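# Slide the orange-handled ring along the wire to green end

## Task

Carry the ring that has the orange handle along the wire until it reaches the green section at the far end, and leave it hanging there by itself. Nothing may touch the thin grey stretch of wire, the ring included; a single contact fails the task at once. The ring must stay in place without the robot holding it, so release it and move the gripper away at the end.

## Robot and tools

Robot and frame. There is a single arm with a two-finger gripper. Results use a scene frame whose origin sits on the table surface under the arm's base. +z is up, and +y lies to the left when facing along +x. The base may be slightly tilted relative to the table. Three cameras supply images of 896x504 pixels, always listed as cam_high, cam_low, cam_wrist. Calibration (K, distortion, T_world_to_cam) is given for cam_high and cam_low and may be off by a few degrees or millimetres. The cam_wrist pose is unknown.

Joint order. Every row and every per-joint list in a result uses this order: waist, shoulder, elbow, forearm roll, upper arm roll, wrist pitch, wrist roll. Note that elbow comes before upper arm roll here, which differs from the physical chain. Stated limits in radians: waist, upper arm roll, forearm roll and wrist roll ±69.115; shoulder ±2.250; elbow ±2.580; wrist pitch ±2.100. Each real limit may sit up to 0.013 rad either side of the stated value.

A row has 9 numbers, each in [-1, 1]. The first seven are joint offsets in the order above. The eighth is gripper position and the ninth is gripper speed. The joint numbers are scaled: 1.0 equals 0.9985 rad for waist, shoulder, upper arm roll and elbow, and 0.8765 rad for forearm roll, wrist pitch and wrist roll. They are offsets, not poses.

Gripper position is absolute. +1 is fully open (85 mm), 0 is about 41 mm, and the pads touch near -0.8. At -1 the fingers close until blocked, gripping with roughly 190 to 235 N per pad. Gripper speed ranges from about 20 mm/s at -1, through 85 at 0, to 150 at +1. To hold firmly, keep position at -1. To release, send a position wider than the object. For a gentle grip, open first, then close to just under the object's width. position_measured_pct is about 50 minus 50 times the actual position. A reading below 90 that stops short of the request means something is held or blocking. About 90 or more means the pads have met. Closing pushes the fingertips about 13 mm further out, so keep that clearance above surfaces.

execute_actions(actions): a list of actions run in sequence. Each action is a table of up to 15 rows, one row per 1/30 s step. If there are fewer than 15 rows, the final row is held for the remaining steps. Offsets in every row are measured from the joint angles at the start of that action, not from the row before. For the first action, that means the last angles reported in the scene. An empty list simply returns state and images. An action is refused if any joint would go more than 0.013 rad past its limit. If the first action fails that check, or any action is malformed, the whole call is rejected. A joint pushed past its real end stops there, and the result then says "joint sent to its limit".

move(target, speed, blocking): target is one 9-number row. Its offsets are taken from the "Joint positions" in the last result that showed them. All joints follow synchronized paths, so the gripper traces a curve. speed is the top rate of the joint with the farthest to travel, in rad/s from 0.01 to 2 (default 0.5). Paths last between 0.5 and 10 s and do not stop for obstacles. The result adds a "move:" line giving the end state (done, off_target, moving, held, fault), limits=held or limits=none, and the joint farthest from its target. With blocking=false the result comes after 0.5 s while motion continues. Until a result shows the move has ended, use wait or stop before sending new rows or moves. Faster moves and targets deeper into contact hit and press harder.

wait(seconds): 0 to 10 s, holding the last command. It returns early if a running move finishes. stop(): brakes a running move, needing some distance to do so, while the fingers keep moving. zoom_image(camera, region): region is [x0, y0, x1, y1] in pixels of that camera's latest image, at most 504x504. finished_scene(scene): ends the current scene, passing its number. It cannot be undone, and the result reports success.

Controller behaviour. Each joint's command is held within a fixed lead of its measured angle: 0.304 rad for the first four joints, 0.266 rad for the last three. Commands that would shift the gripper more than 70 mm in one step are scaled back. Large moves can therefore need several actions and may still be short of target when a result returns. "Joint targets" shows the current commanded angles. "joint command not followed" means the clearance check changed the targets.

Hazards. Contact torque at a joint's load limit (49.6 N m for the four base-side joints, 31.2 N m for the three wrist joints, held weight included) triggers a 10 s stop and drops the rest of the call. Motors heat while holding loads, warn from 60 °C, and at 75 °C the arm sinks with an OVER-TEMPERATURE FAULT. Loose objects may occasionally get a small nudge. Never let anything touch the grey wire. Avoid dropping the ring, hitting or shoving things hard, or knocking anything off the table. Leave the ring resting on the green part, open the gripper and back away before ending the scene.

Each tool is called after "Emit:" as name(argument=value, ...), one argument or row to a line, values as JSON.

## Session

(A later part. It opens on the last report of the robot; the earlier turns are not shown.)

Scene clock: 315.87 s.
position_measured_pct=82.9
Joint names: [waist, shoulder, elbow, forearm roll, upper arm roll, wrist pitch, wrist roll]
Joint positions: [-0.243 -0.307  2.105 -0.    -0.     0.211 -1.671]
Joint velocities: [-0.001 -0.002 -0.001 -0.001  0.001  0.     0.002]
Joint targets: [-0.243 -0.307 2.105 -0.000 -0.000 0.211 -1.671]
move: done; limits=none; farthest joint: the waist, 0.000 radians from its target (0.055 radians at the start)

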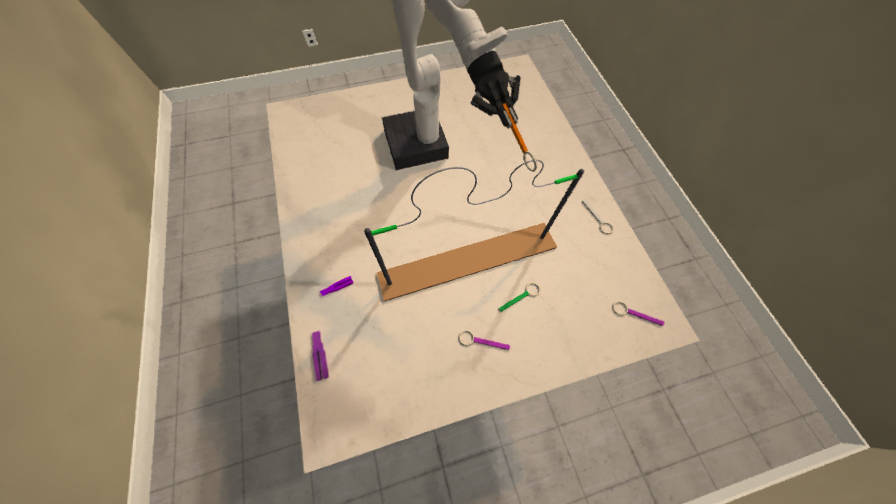

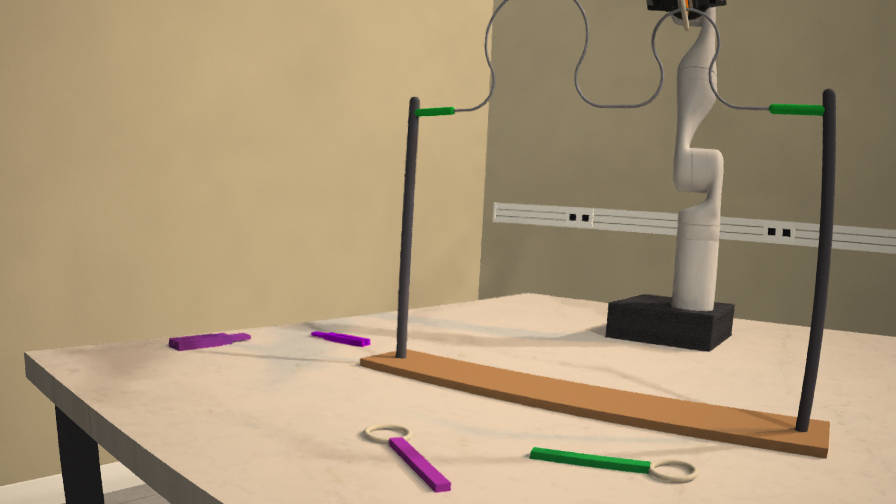

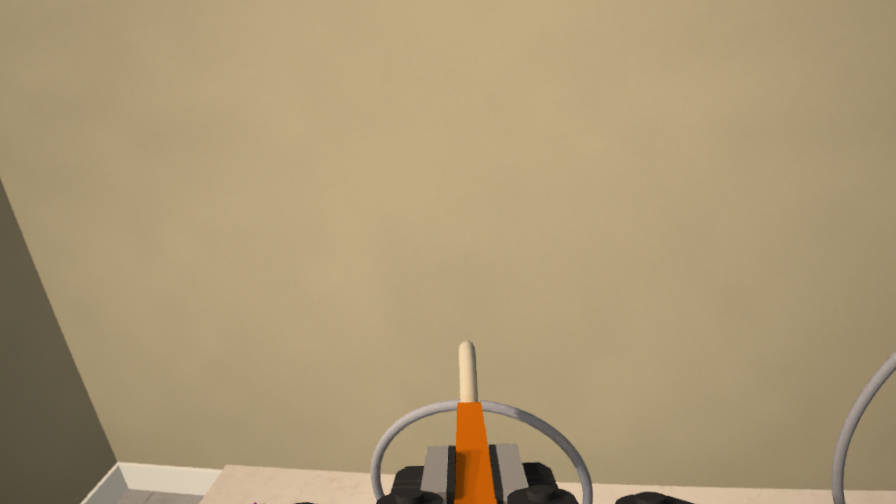

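Emit:
move(
  target=[-0.0545,0.0265,0.0261,0,0,-0.0622,0.925,-0.72,-1],
  speed=1,
)

Emit:
move(
  target=[-0.0206,0.0392,0.0817,0,0,-0.1377,0.9926,-0.72,-1],
  speed=1,
)

Emit:
move(
  target=[0.0206,0.052,0.1162,0,0,-0.1916,0,-0.72,-1],
  speed=0.3,
)

Scene clock: 335.00 s.
position_measured_pct=82.9
Joint names: [waist, shoulder, elbow, forearm roll, upper arm roll, wrist pitch, wrist roll]
Joint positions: [-0.297 -0.281  2.131 -0.    -0.     0.156 -0.86 ]
Joint velocities: [-0.001  0.001 -0.001  0.001  0.    -0.     0.002]
Joint targets: [-0.297 -0.281 2.131 -0.000 -0.000 0.156 -0.860]
move: done; limits=none; farthest joint: the waist, 0.000 radians from its target (0.054 radians at the start)

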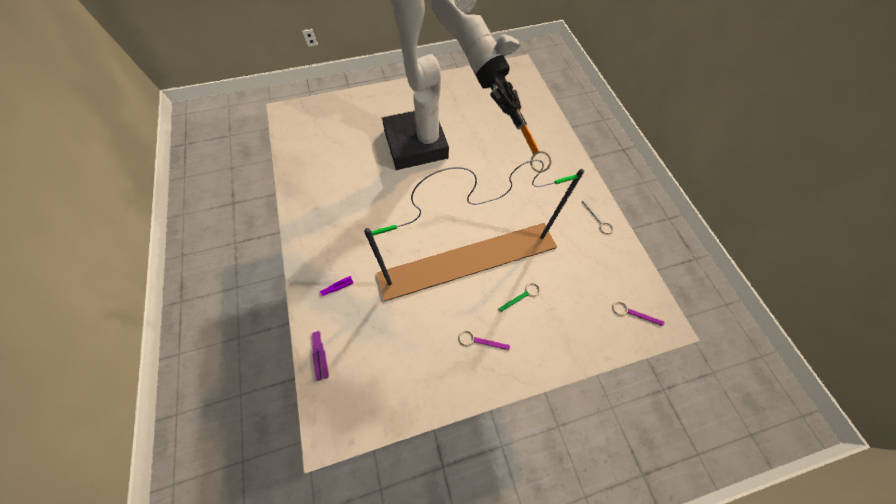

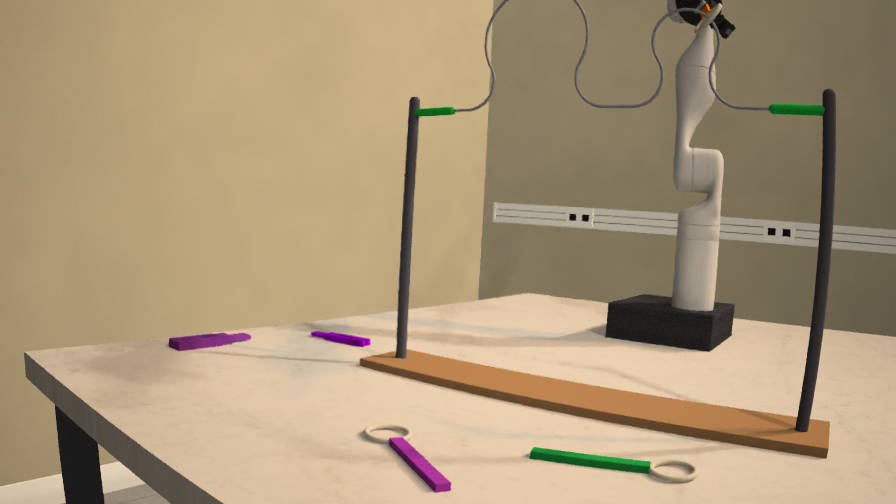

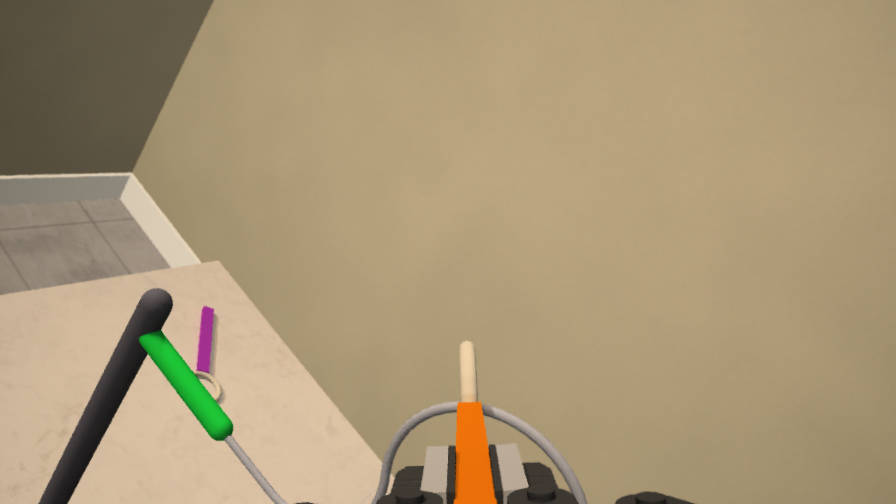

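Scene clock: 336.53 s.
position_measured_pct=82.9
Joint names: [waist, shoulder, elbow, forearm roll, upper arm roll, wrist pitch, wrist roll]
Joint positions: [-0.318 -0.242  2.213 -0.    -0.     0.035  0.01 ]
Joint velocities: [-0.     0.002 -0.    -0.    -0.001 -0.001  0.001]
Joint targets: [-0.318 -0.242 2.213 -0.000 -0.000 0.035 0.010]
move: done; limits=none; farthest joint: the waist, 0.000 radians from its target (0.020 radians at the start)

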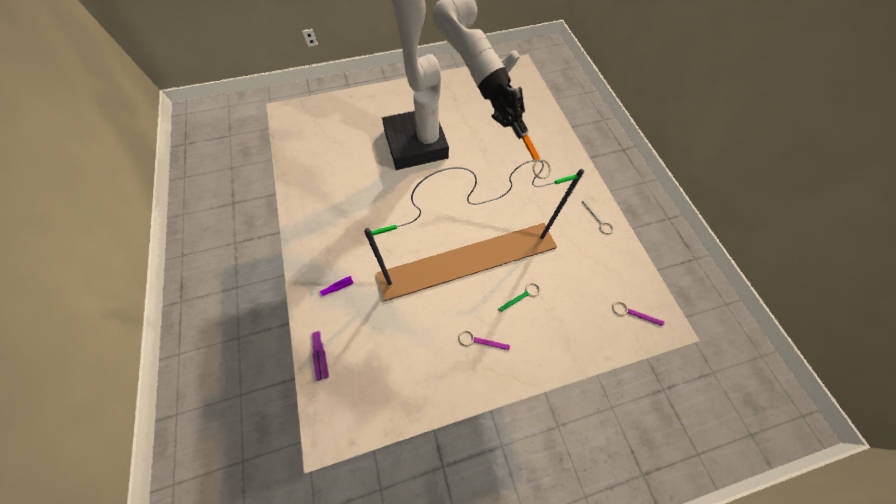

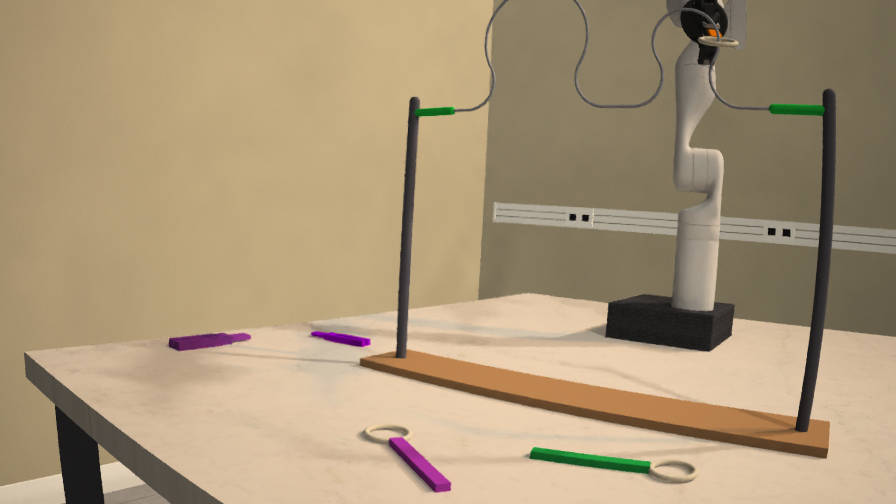

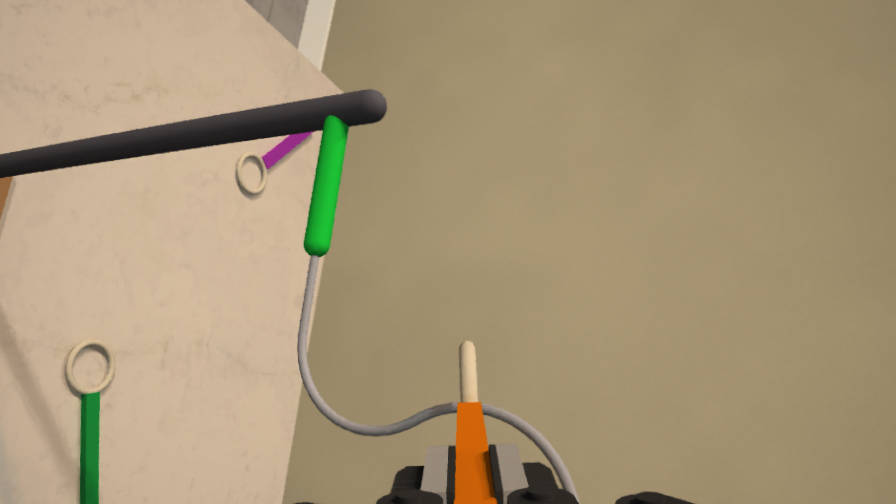

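Scene clock: 337.57 s.
position_measured_pct=82.9
Joint names: [waist, shoulder, elbow, forearm roll, upper arm roll, wrist pitch, wrist roll]
Joint positions: [-0.297 -0.19   2.329 -0.    -0.    -0.132  0.01 ]
Joint velocities: [ 0.001  0.002  0.001  0.     0.    -0.001 -0.   ]
Joint targets: [-0.297 -0.190 2.329 -0.000 -0.000 -0.133 0.010]
move: done; limits=none; farthest joint: the waist, 0.000 radians from its target (0.020 radians at the start)

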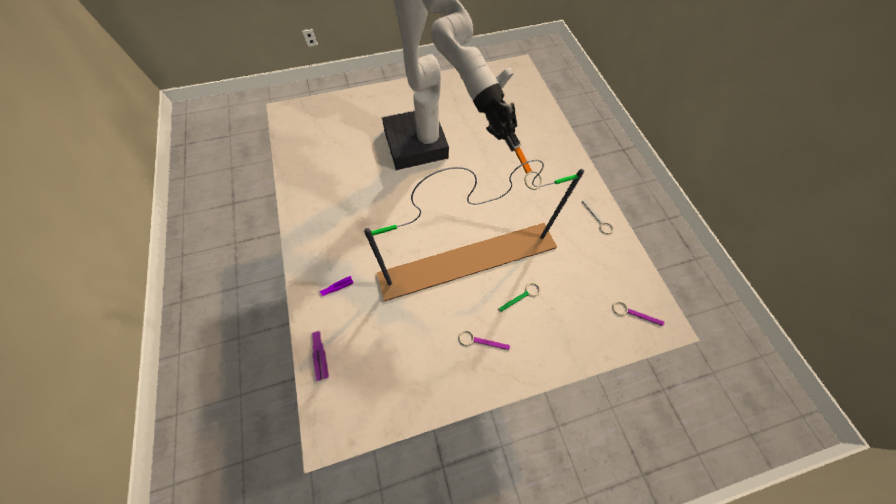

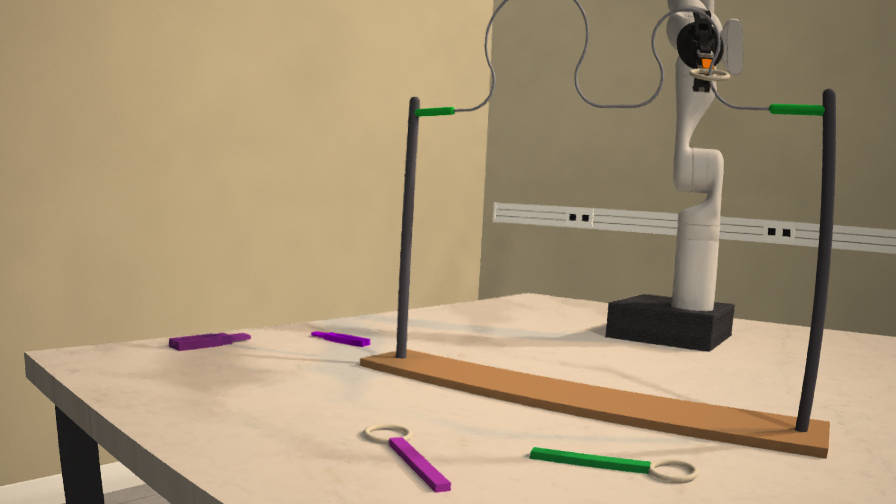

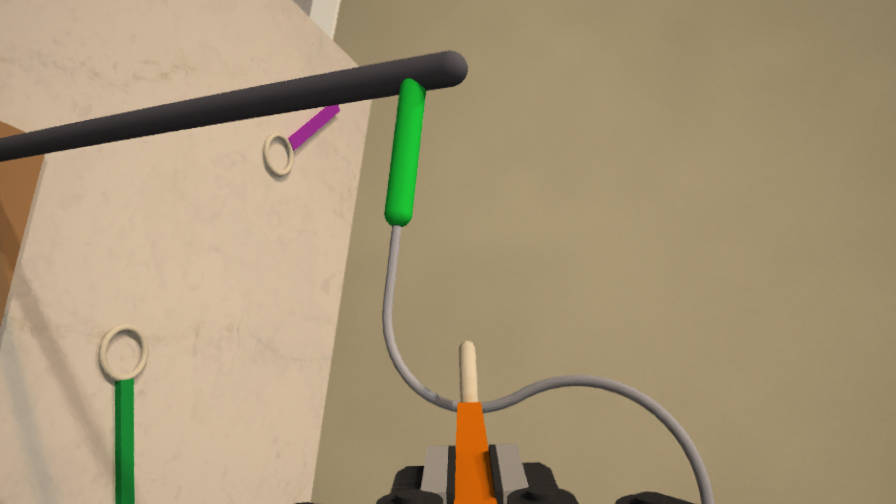

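Emit:
move(
  target=[-0.0194,0.0667,0.0655,0,0,-0.1505,-0.9926,-0.72,-1],
  speed=1,
)

Emit:
move(
  target=[-0.0472,0.0471,0.0083,0,0,-0.0631,-0.811,-0.72,-1],
  speed=1,
)

Emit:
move(
  target=[-0.1067,0.0603,-0.0552,0,0,-0.0058,0,-0.72,-1],
  speed=0.15,
)

Scene clock: 345.57 s.
position_measured_pct=82.9
Joint names: [waist, shoulder, elbow, forearm roll, upper arm roll, wrist pitch, wrist roll]
Joint positions: [-0.317 -0.123  2.394 -0.    -0.    -0.264 -0.86 ]
Joint velocities: [-0.     0.002  0.     0.001  0.001 -0.    -0.001]
Joint targets: [-0.317 -0.123 2.394 -0.000 -0.000 -0.264 -0.860]
move: done; limits=none; farthest joint: the waist, 0.000 radians from its target (0.019 radians at the start)

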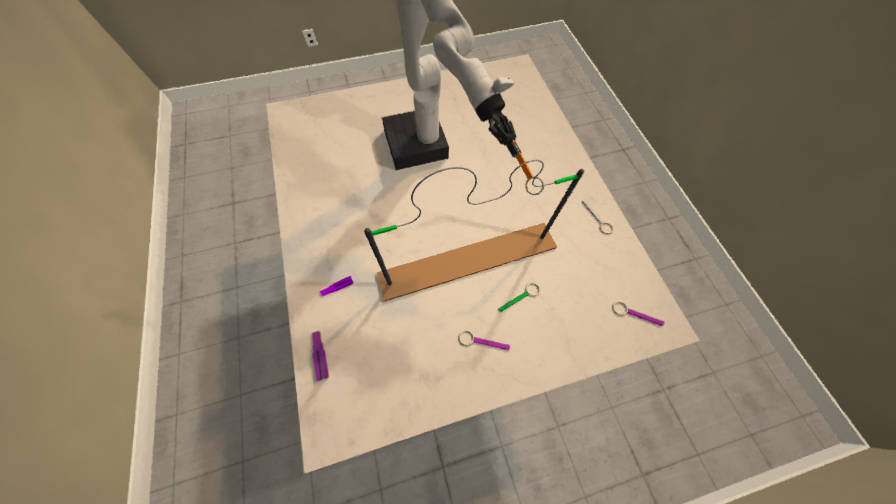

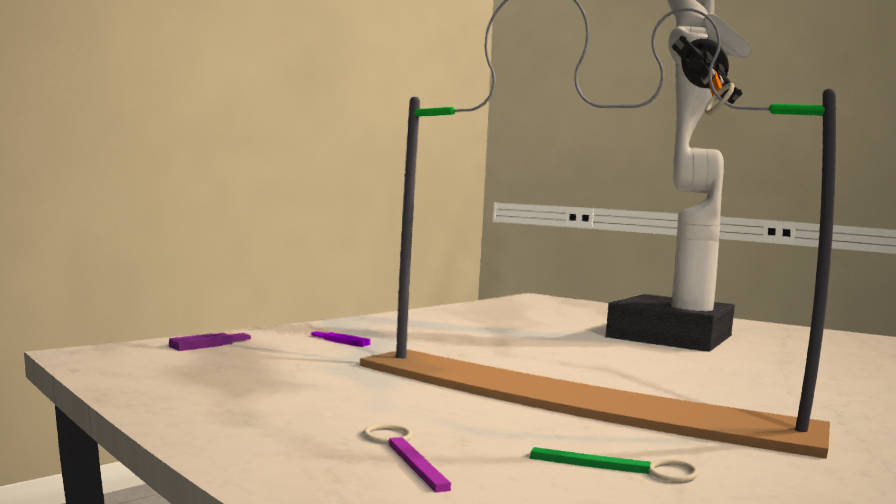

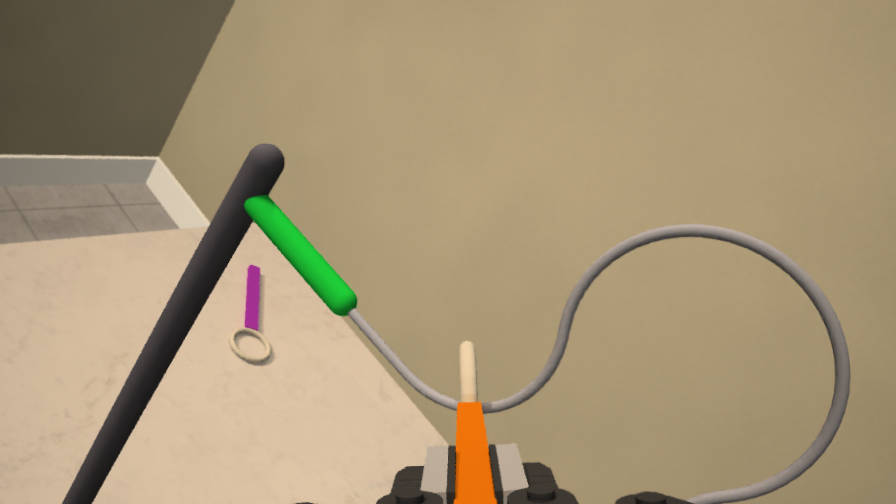

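Scene clock: 346.93 s.
position_measured_pct=82.9
Joint names: [waist, shoulder, elbow, forearm roll, upper arm roll, wrist pitch, wrist roll]
Joint positions: [-0.364 -0.076  2.403 -0.    -0.    -0.32  -1.571]
Joint velocities: [-0.001  0.    -0.    -0.001 -0.002  0.001 -0.001]
Joint targets: [-0.364 -0.076 2.403 -0.000 -0.000 -0.320 -1.571]
move: done; limits=none; farthest joint: the waist, 0.000 radians from its target (0.047 radians at the start)

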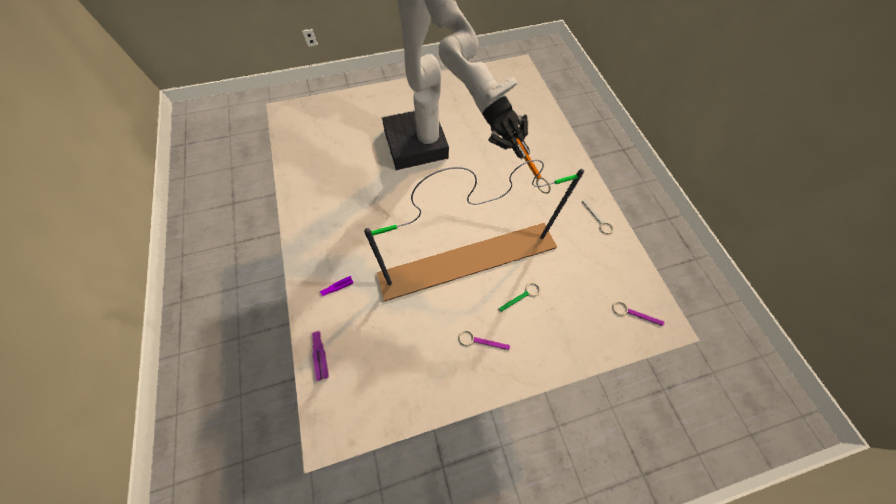

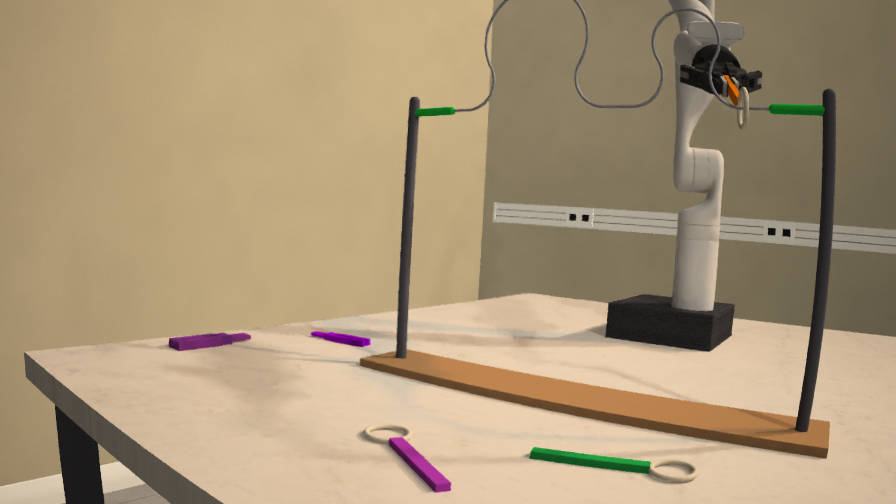

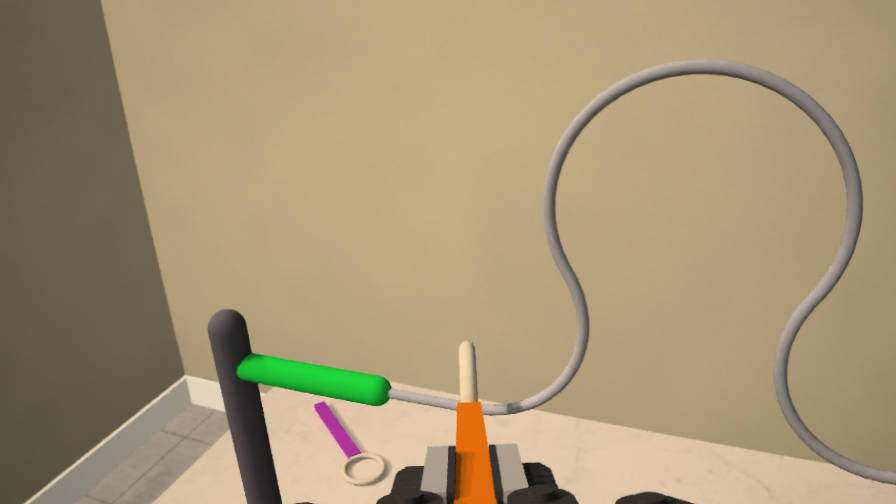

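Scene clock: 348.10 s.
position_measured_pct=82.9
Joint names: [waist, shoulder, elbow, forearm roll, upper arm roll, wrist pitch, wrist roll]
Joint positions: [-0.47  -0.016  2.347 -0.    -0.    -0.325 -1.571]
Joint velocities: [-0.003  0.002 -0.     0.001 -0.001 -0.     0.001]
Joint targets: [-0.470 -0.016 2.347 -0.000 -0.000 -0.325 -1.571]
move: done; limits=none; farthest joint: the waist, 0.001 radians from its target (0.107 radians at the start)

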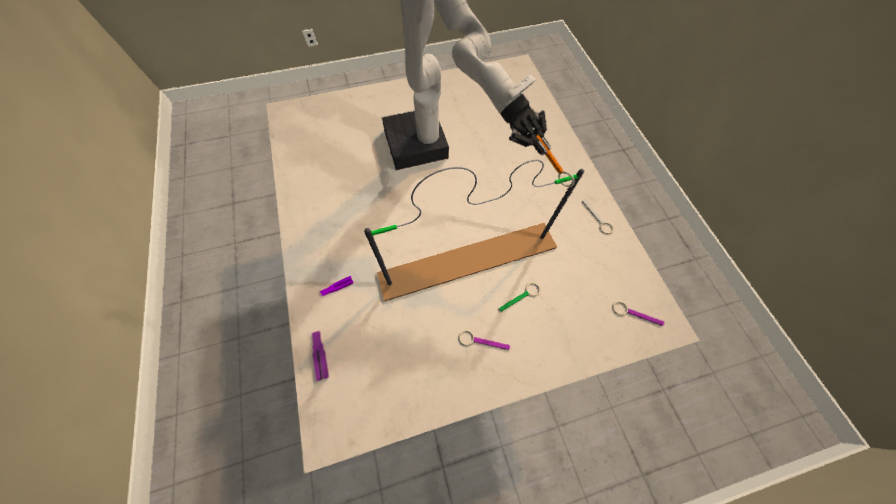

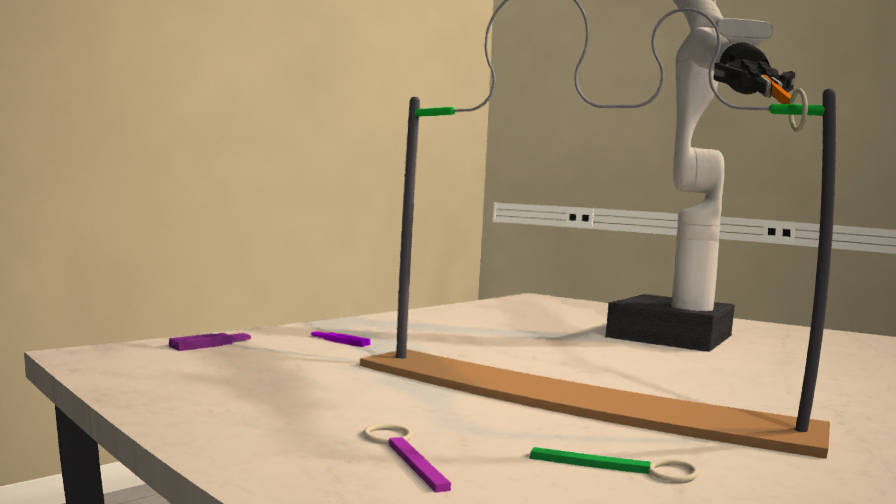

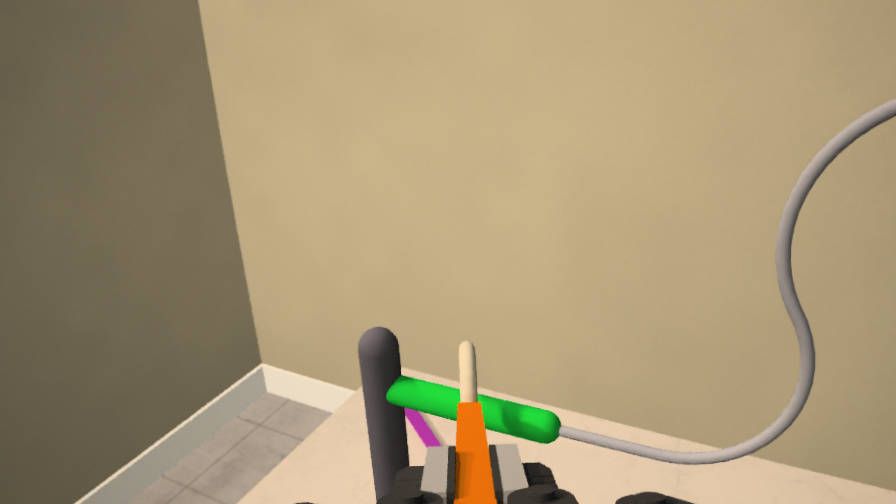

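Emit:
execute_actions(
  actions=[],
)

Emit:
zoom_image(
  camera="cam_low",
  region=[660,50,890,280],
)

Scene clock: 365.87 s.
position_measured_pct=82.9
Joint names: [waist, shoulder, elbow, forearm roll, upper arm roll, wrist pitch, wrist roll]
Joint positions: [-0.47  -0.016  2.347 -0.    -0.    -0.325 -1.571]
Joint velocities: [ 0.     0.     0.    -0.    -0.001 -0.    -0.   ]
Joint targets: [-0.470 -0.016 2.347 -0.000 -0.000 -0.325 -1.571]

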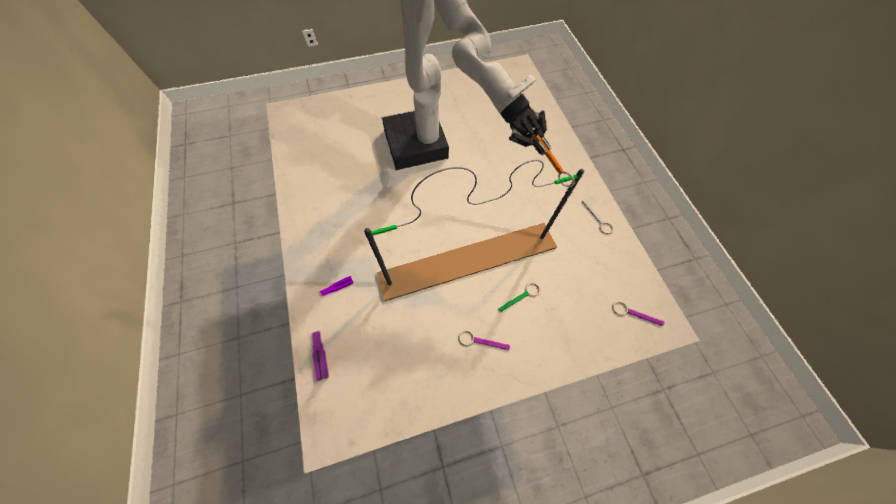

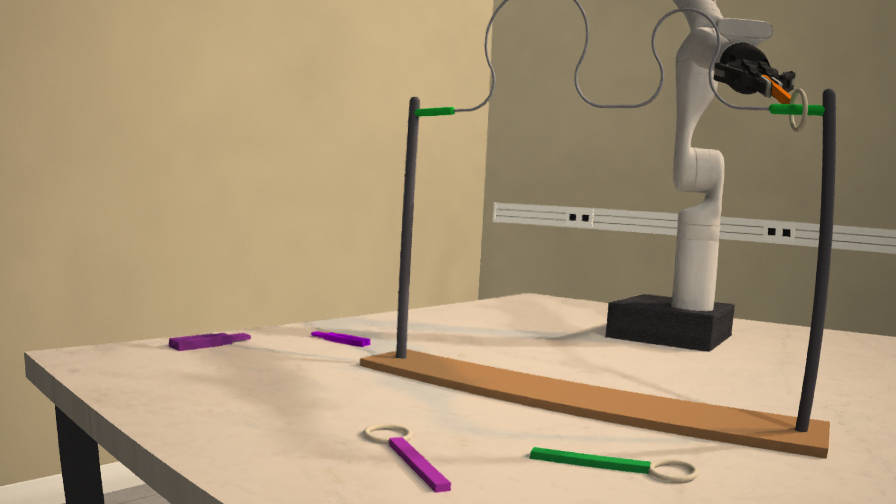

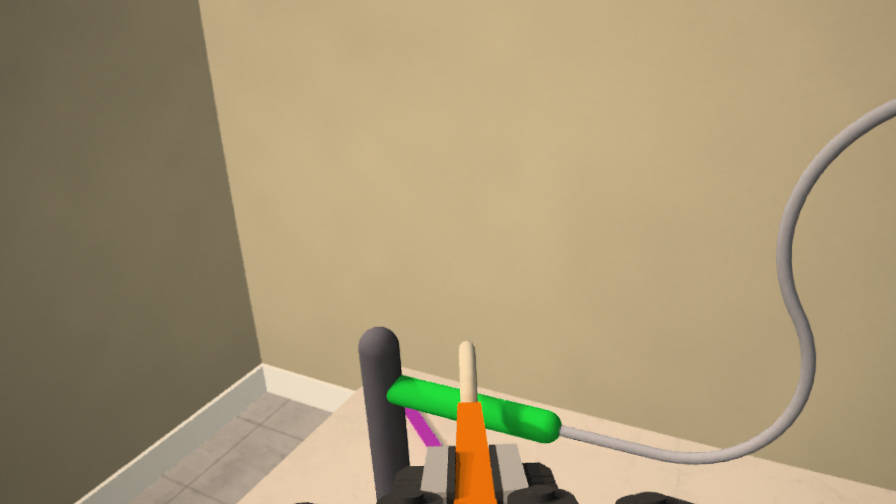

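Region (660, 50, 890, 280) of cam_low's 896x504 image, scaled by 2.191, with more detail than that image has.

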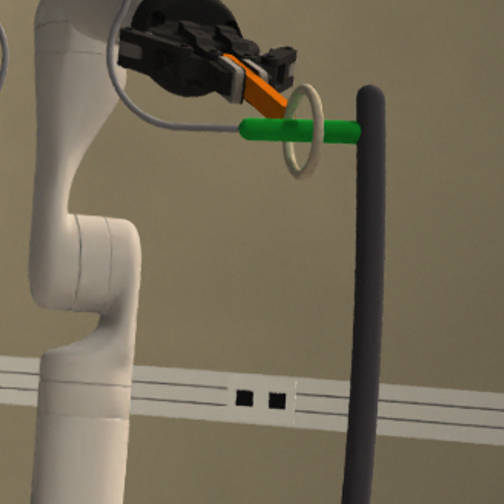

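Emit:
execute_actions(
  actions=[
    [[0,0,0,0,0,0,0,-0.646,-1]],
  ],
)

Emit:
move(
  target=[0,0.0538,0.0606,0,0,-0.0693,0,-0.646,-1],
  speed=0.1,
)

Emit:
zoom_image(
  camera="cam_low",
  region=[660,50,890,280],
)

Scene clock: 383.30 s.
position_measured_pct=82.1
Joint names: [waist, shoulder, elbow, forearm roll, upper arm roll, wrist pitch, wrist roll]
Joint positions: [-0.47  -0.016  2.347 -0.    -0.    -0.325 -1.571]
Joint velocities: [ 0.     0.002 -0.     0.001  0.001  0.    -0.   ]
Joint targets: [-0.470 -0.016 2.347 -0.000 -0.000 -0.325 -1.571]

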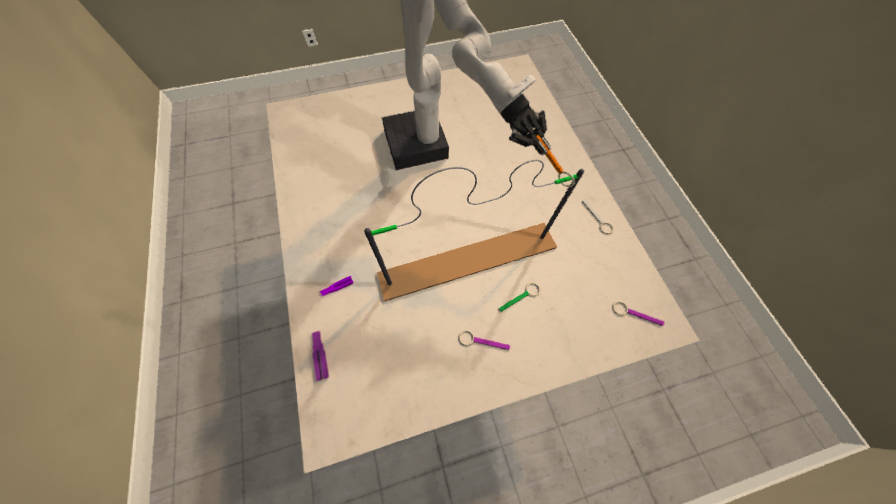

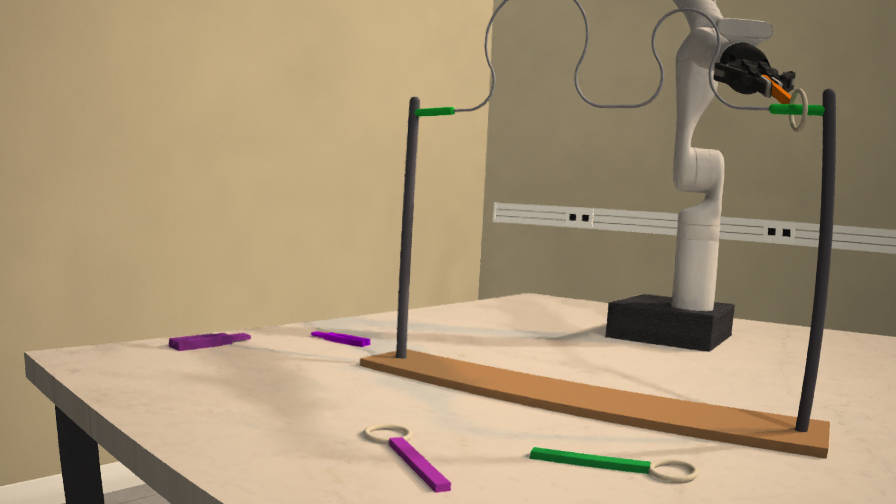

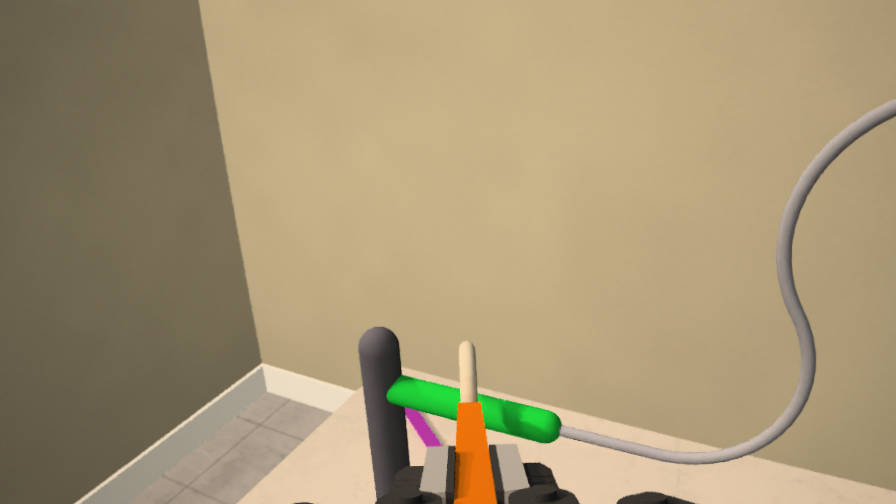

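Scene clock: 384.27 s.
position_measured_pct=82.1
Joint names: [waist, shoulder, elbow, forearm roll, upper arm roll, wrist pitch, wrist roll]
Joint positions: [-0.47   0.036  2.406 -0.    -0.    -0.387 -1.571]
Joint velocities: [ 0.     0.004  0.002  0.    -0.001 -0.001 -0.   ]
Joint targets: [-0.470 0.038 2.408 -0.000 -0.000 -0.386 -1.571]
move: done; limits=none; farthest joint: the shoulder, 0.002 radians from its target (0.054 radians at the start)

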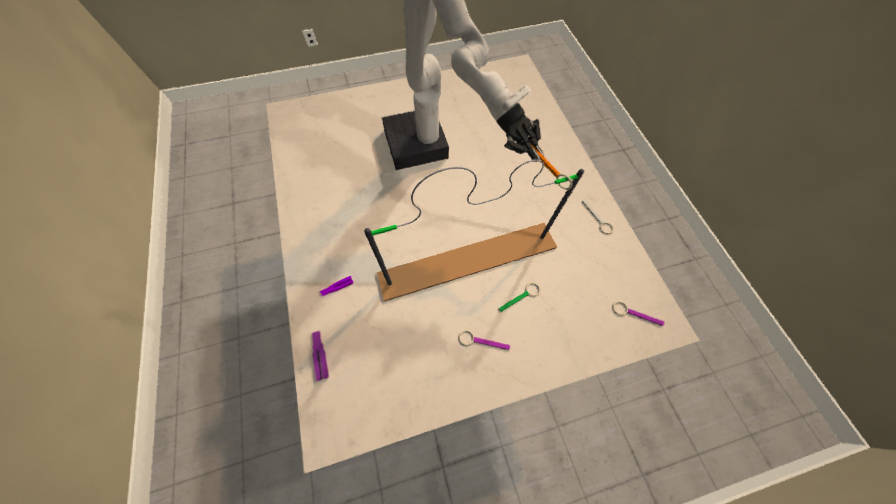

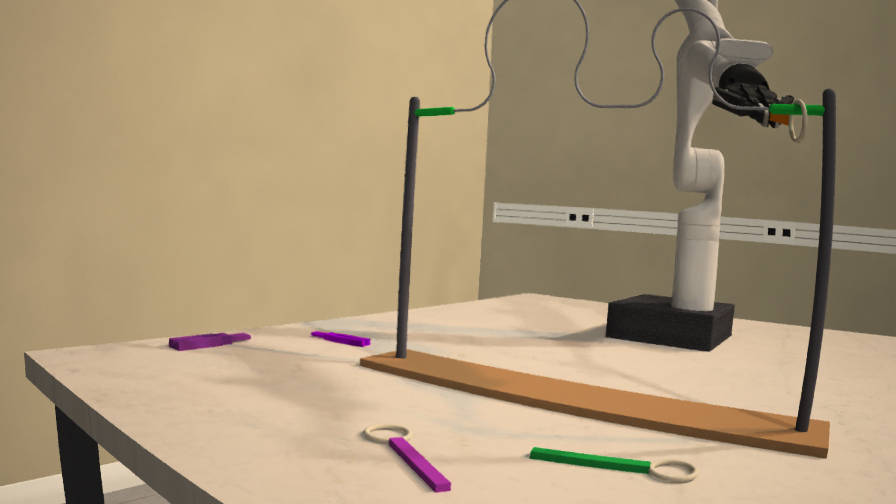

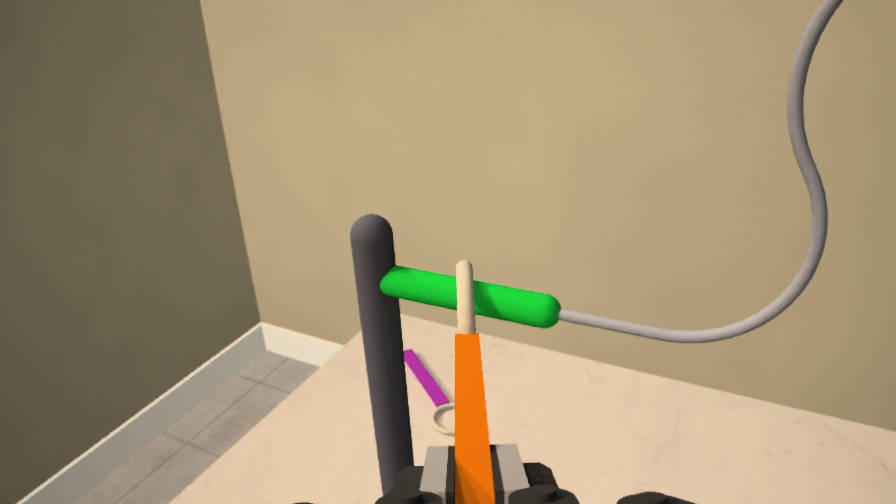

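Region (660, 50, 890, 280) of cam_low's 896x504 image, scaled by 2.191, with more detail than that image has.

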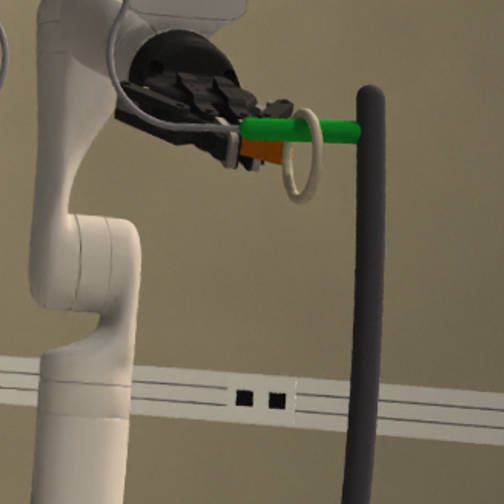

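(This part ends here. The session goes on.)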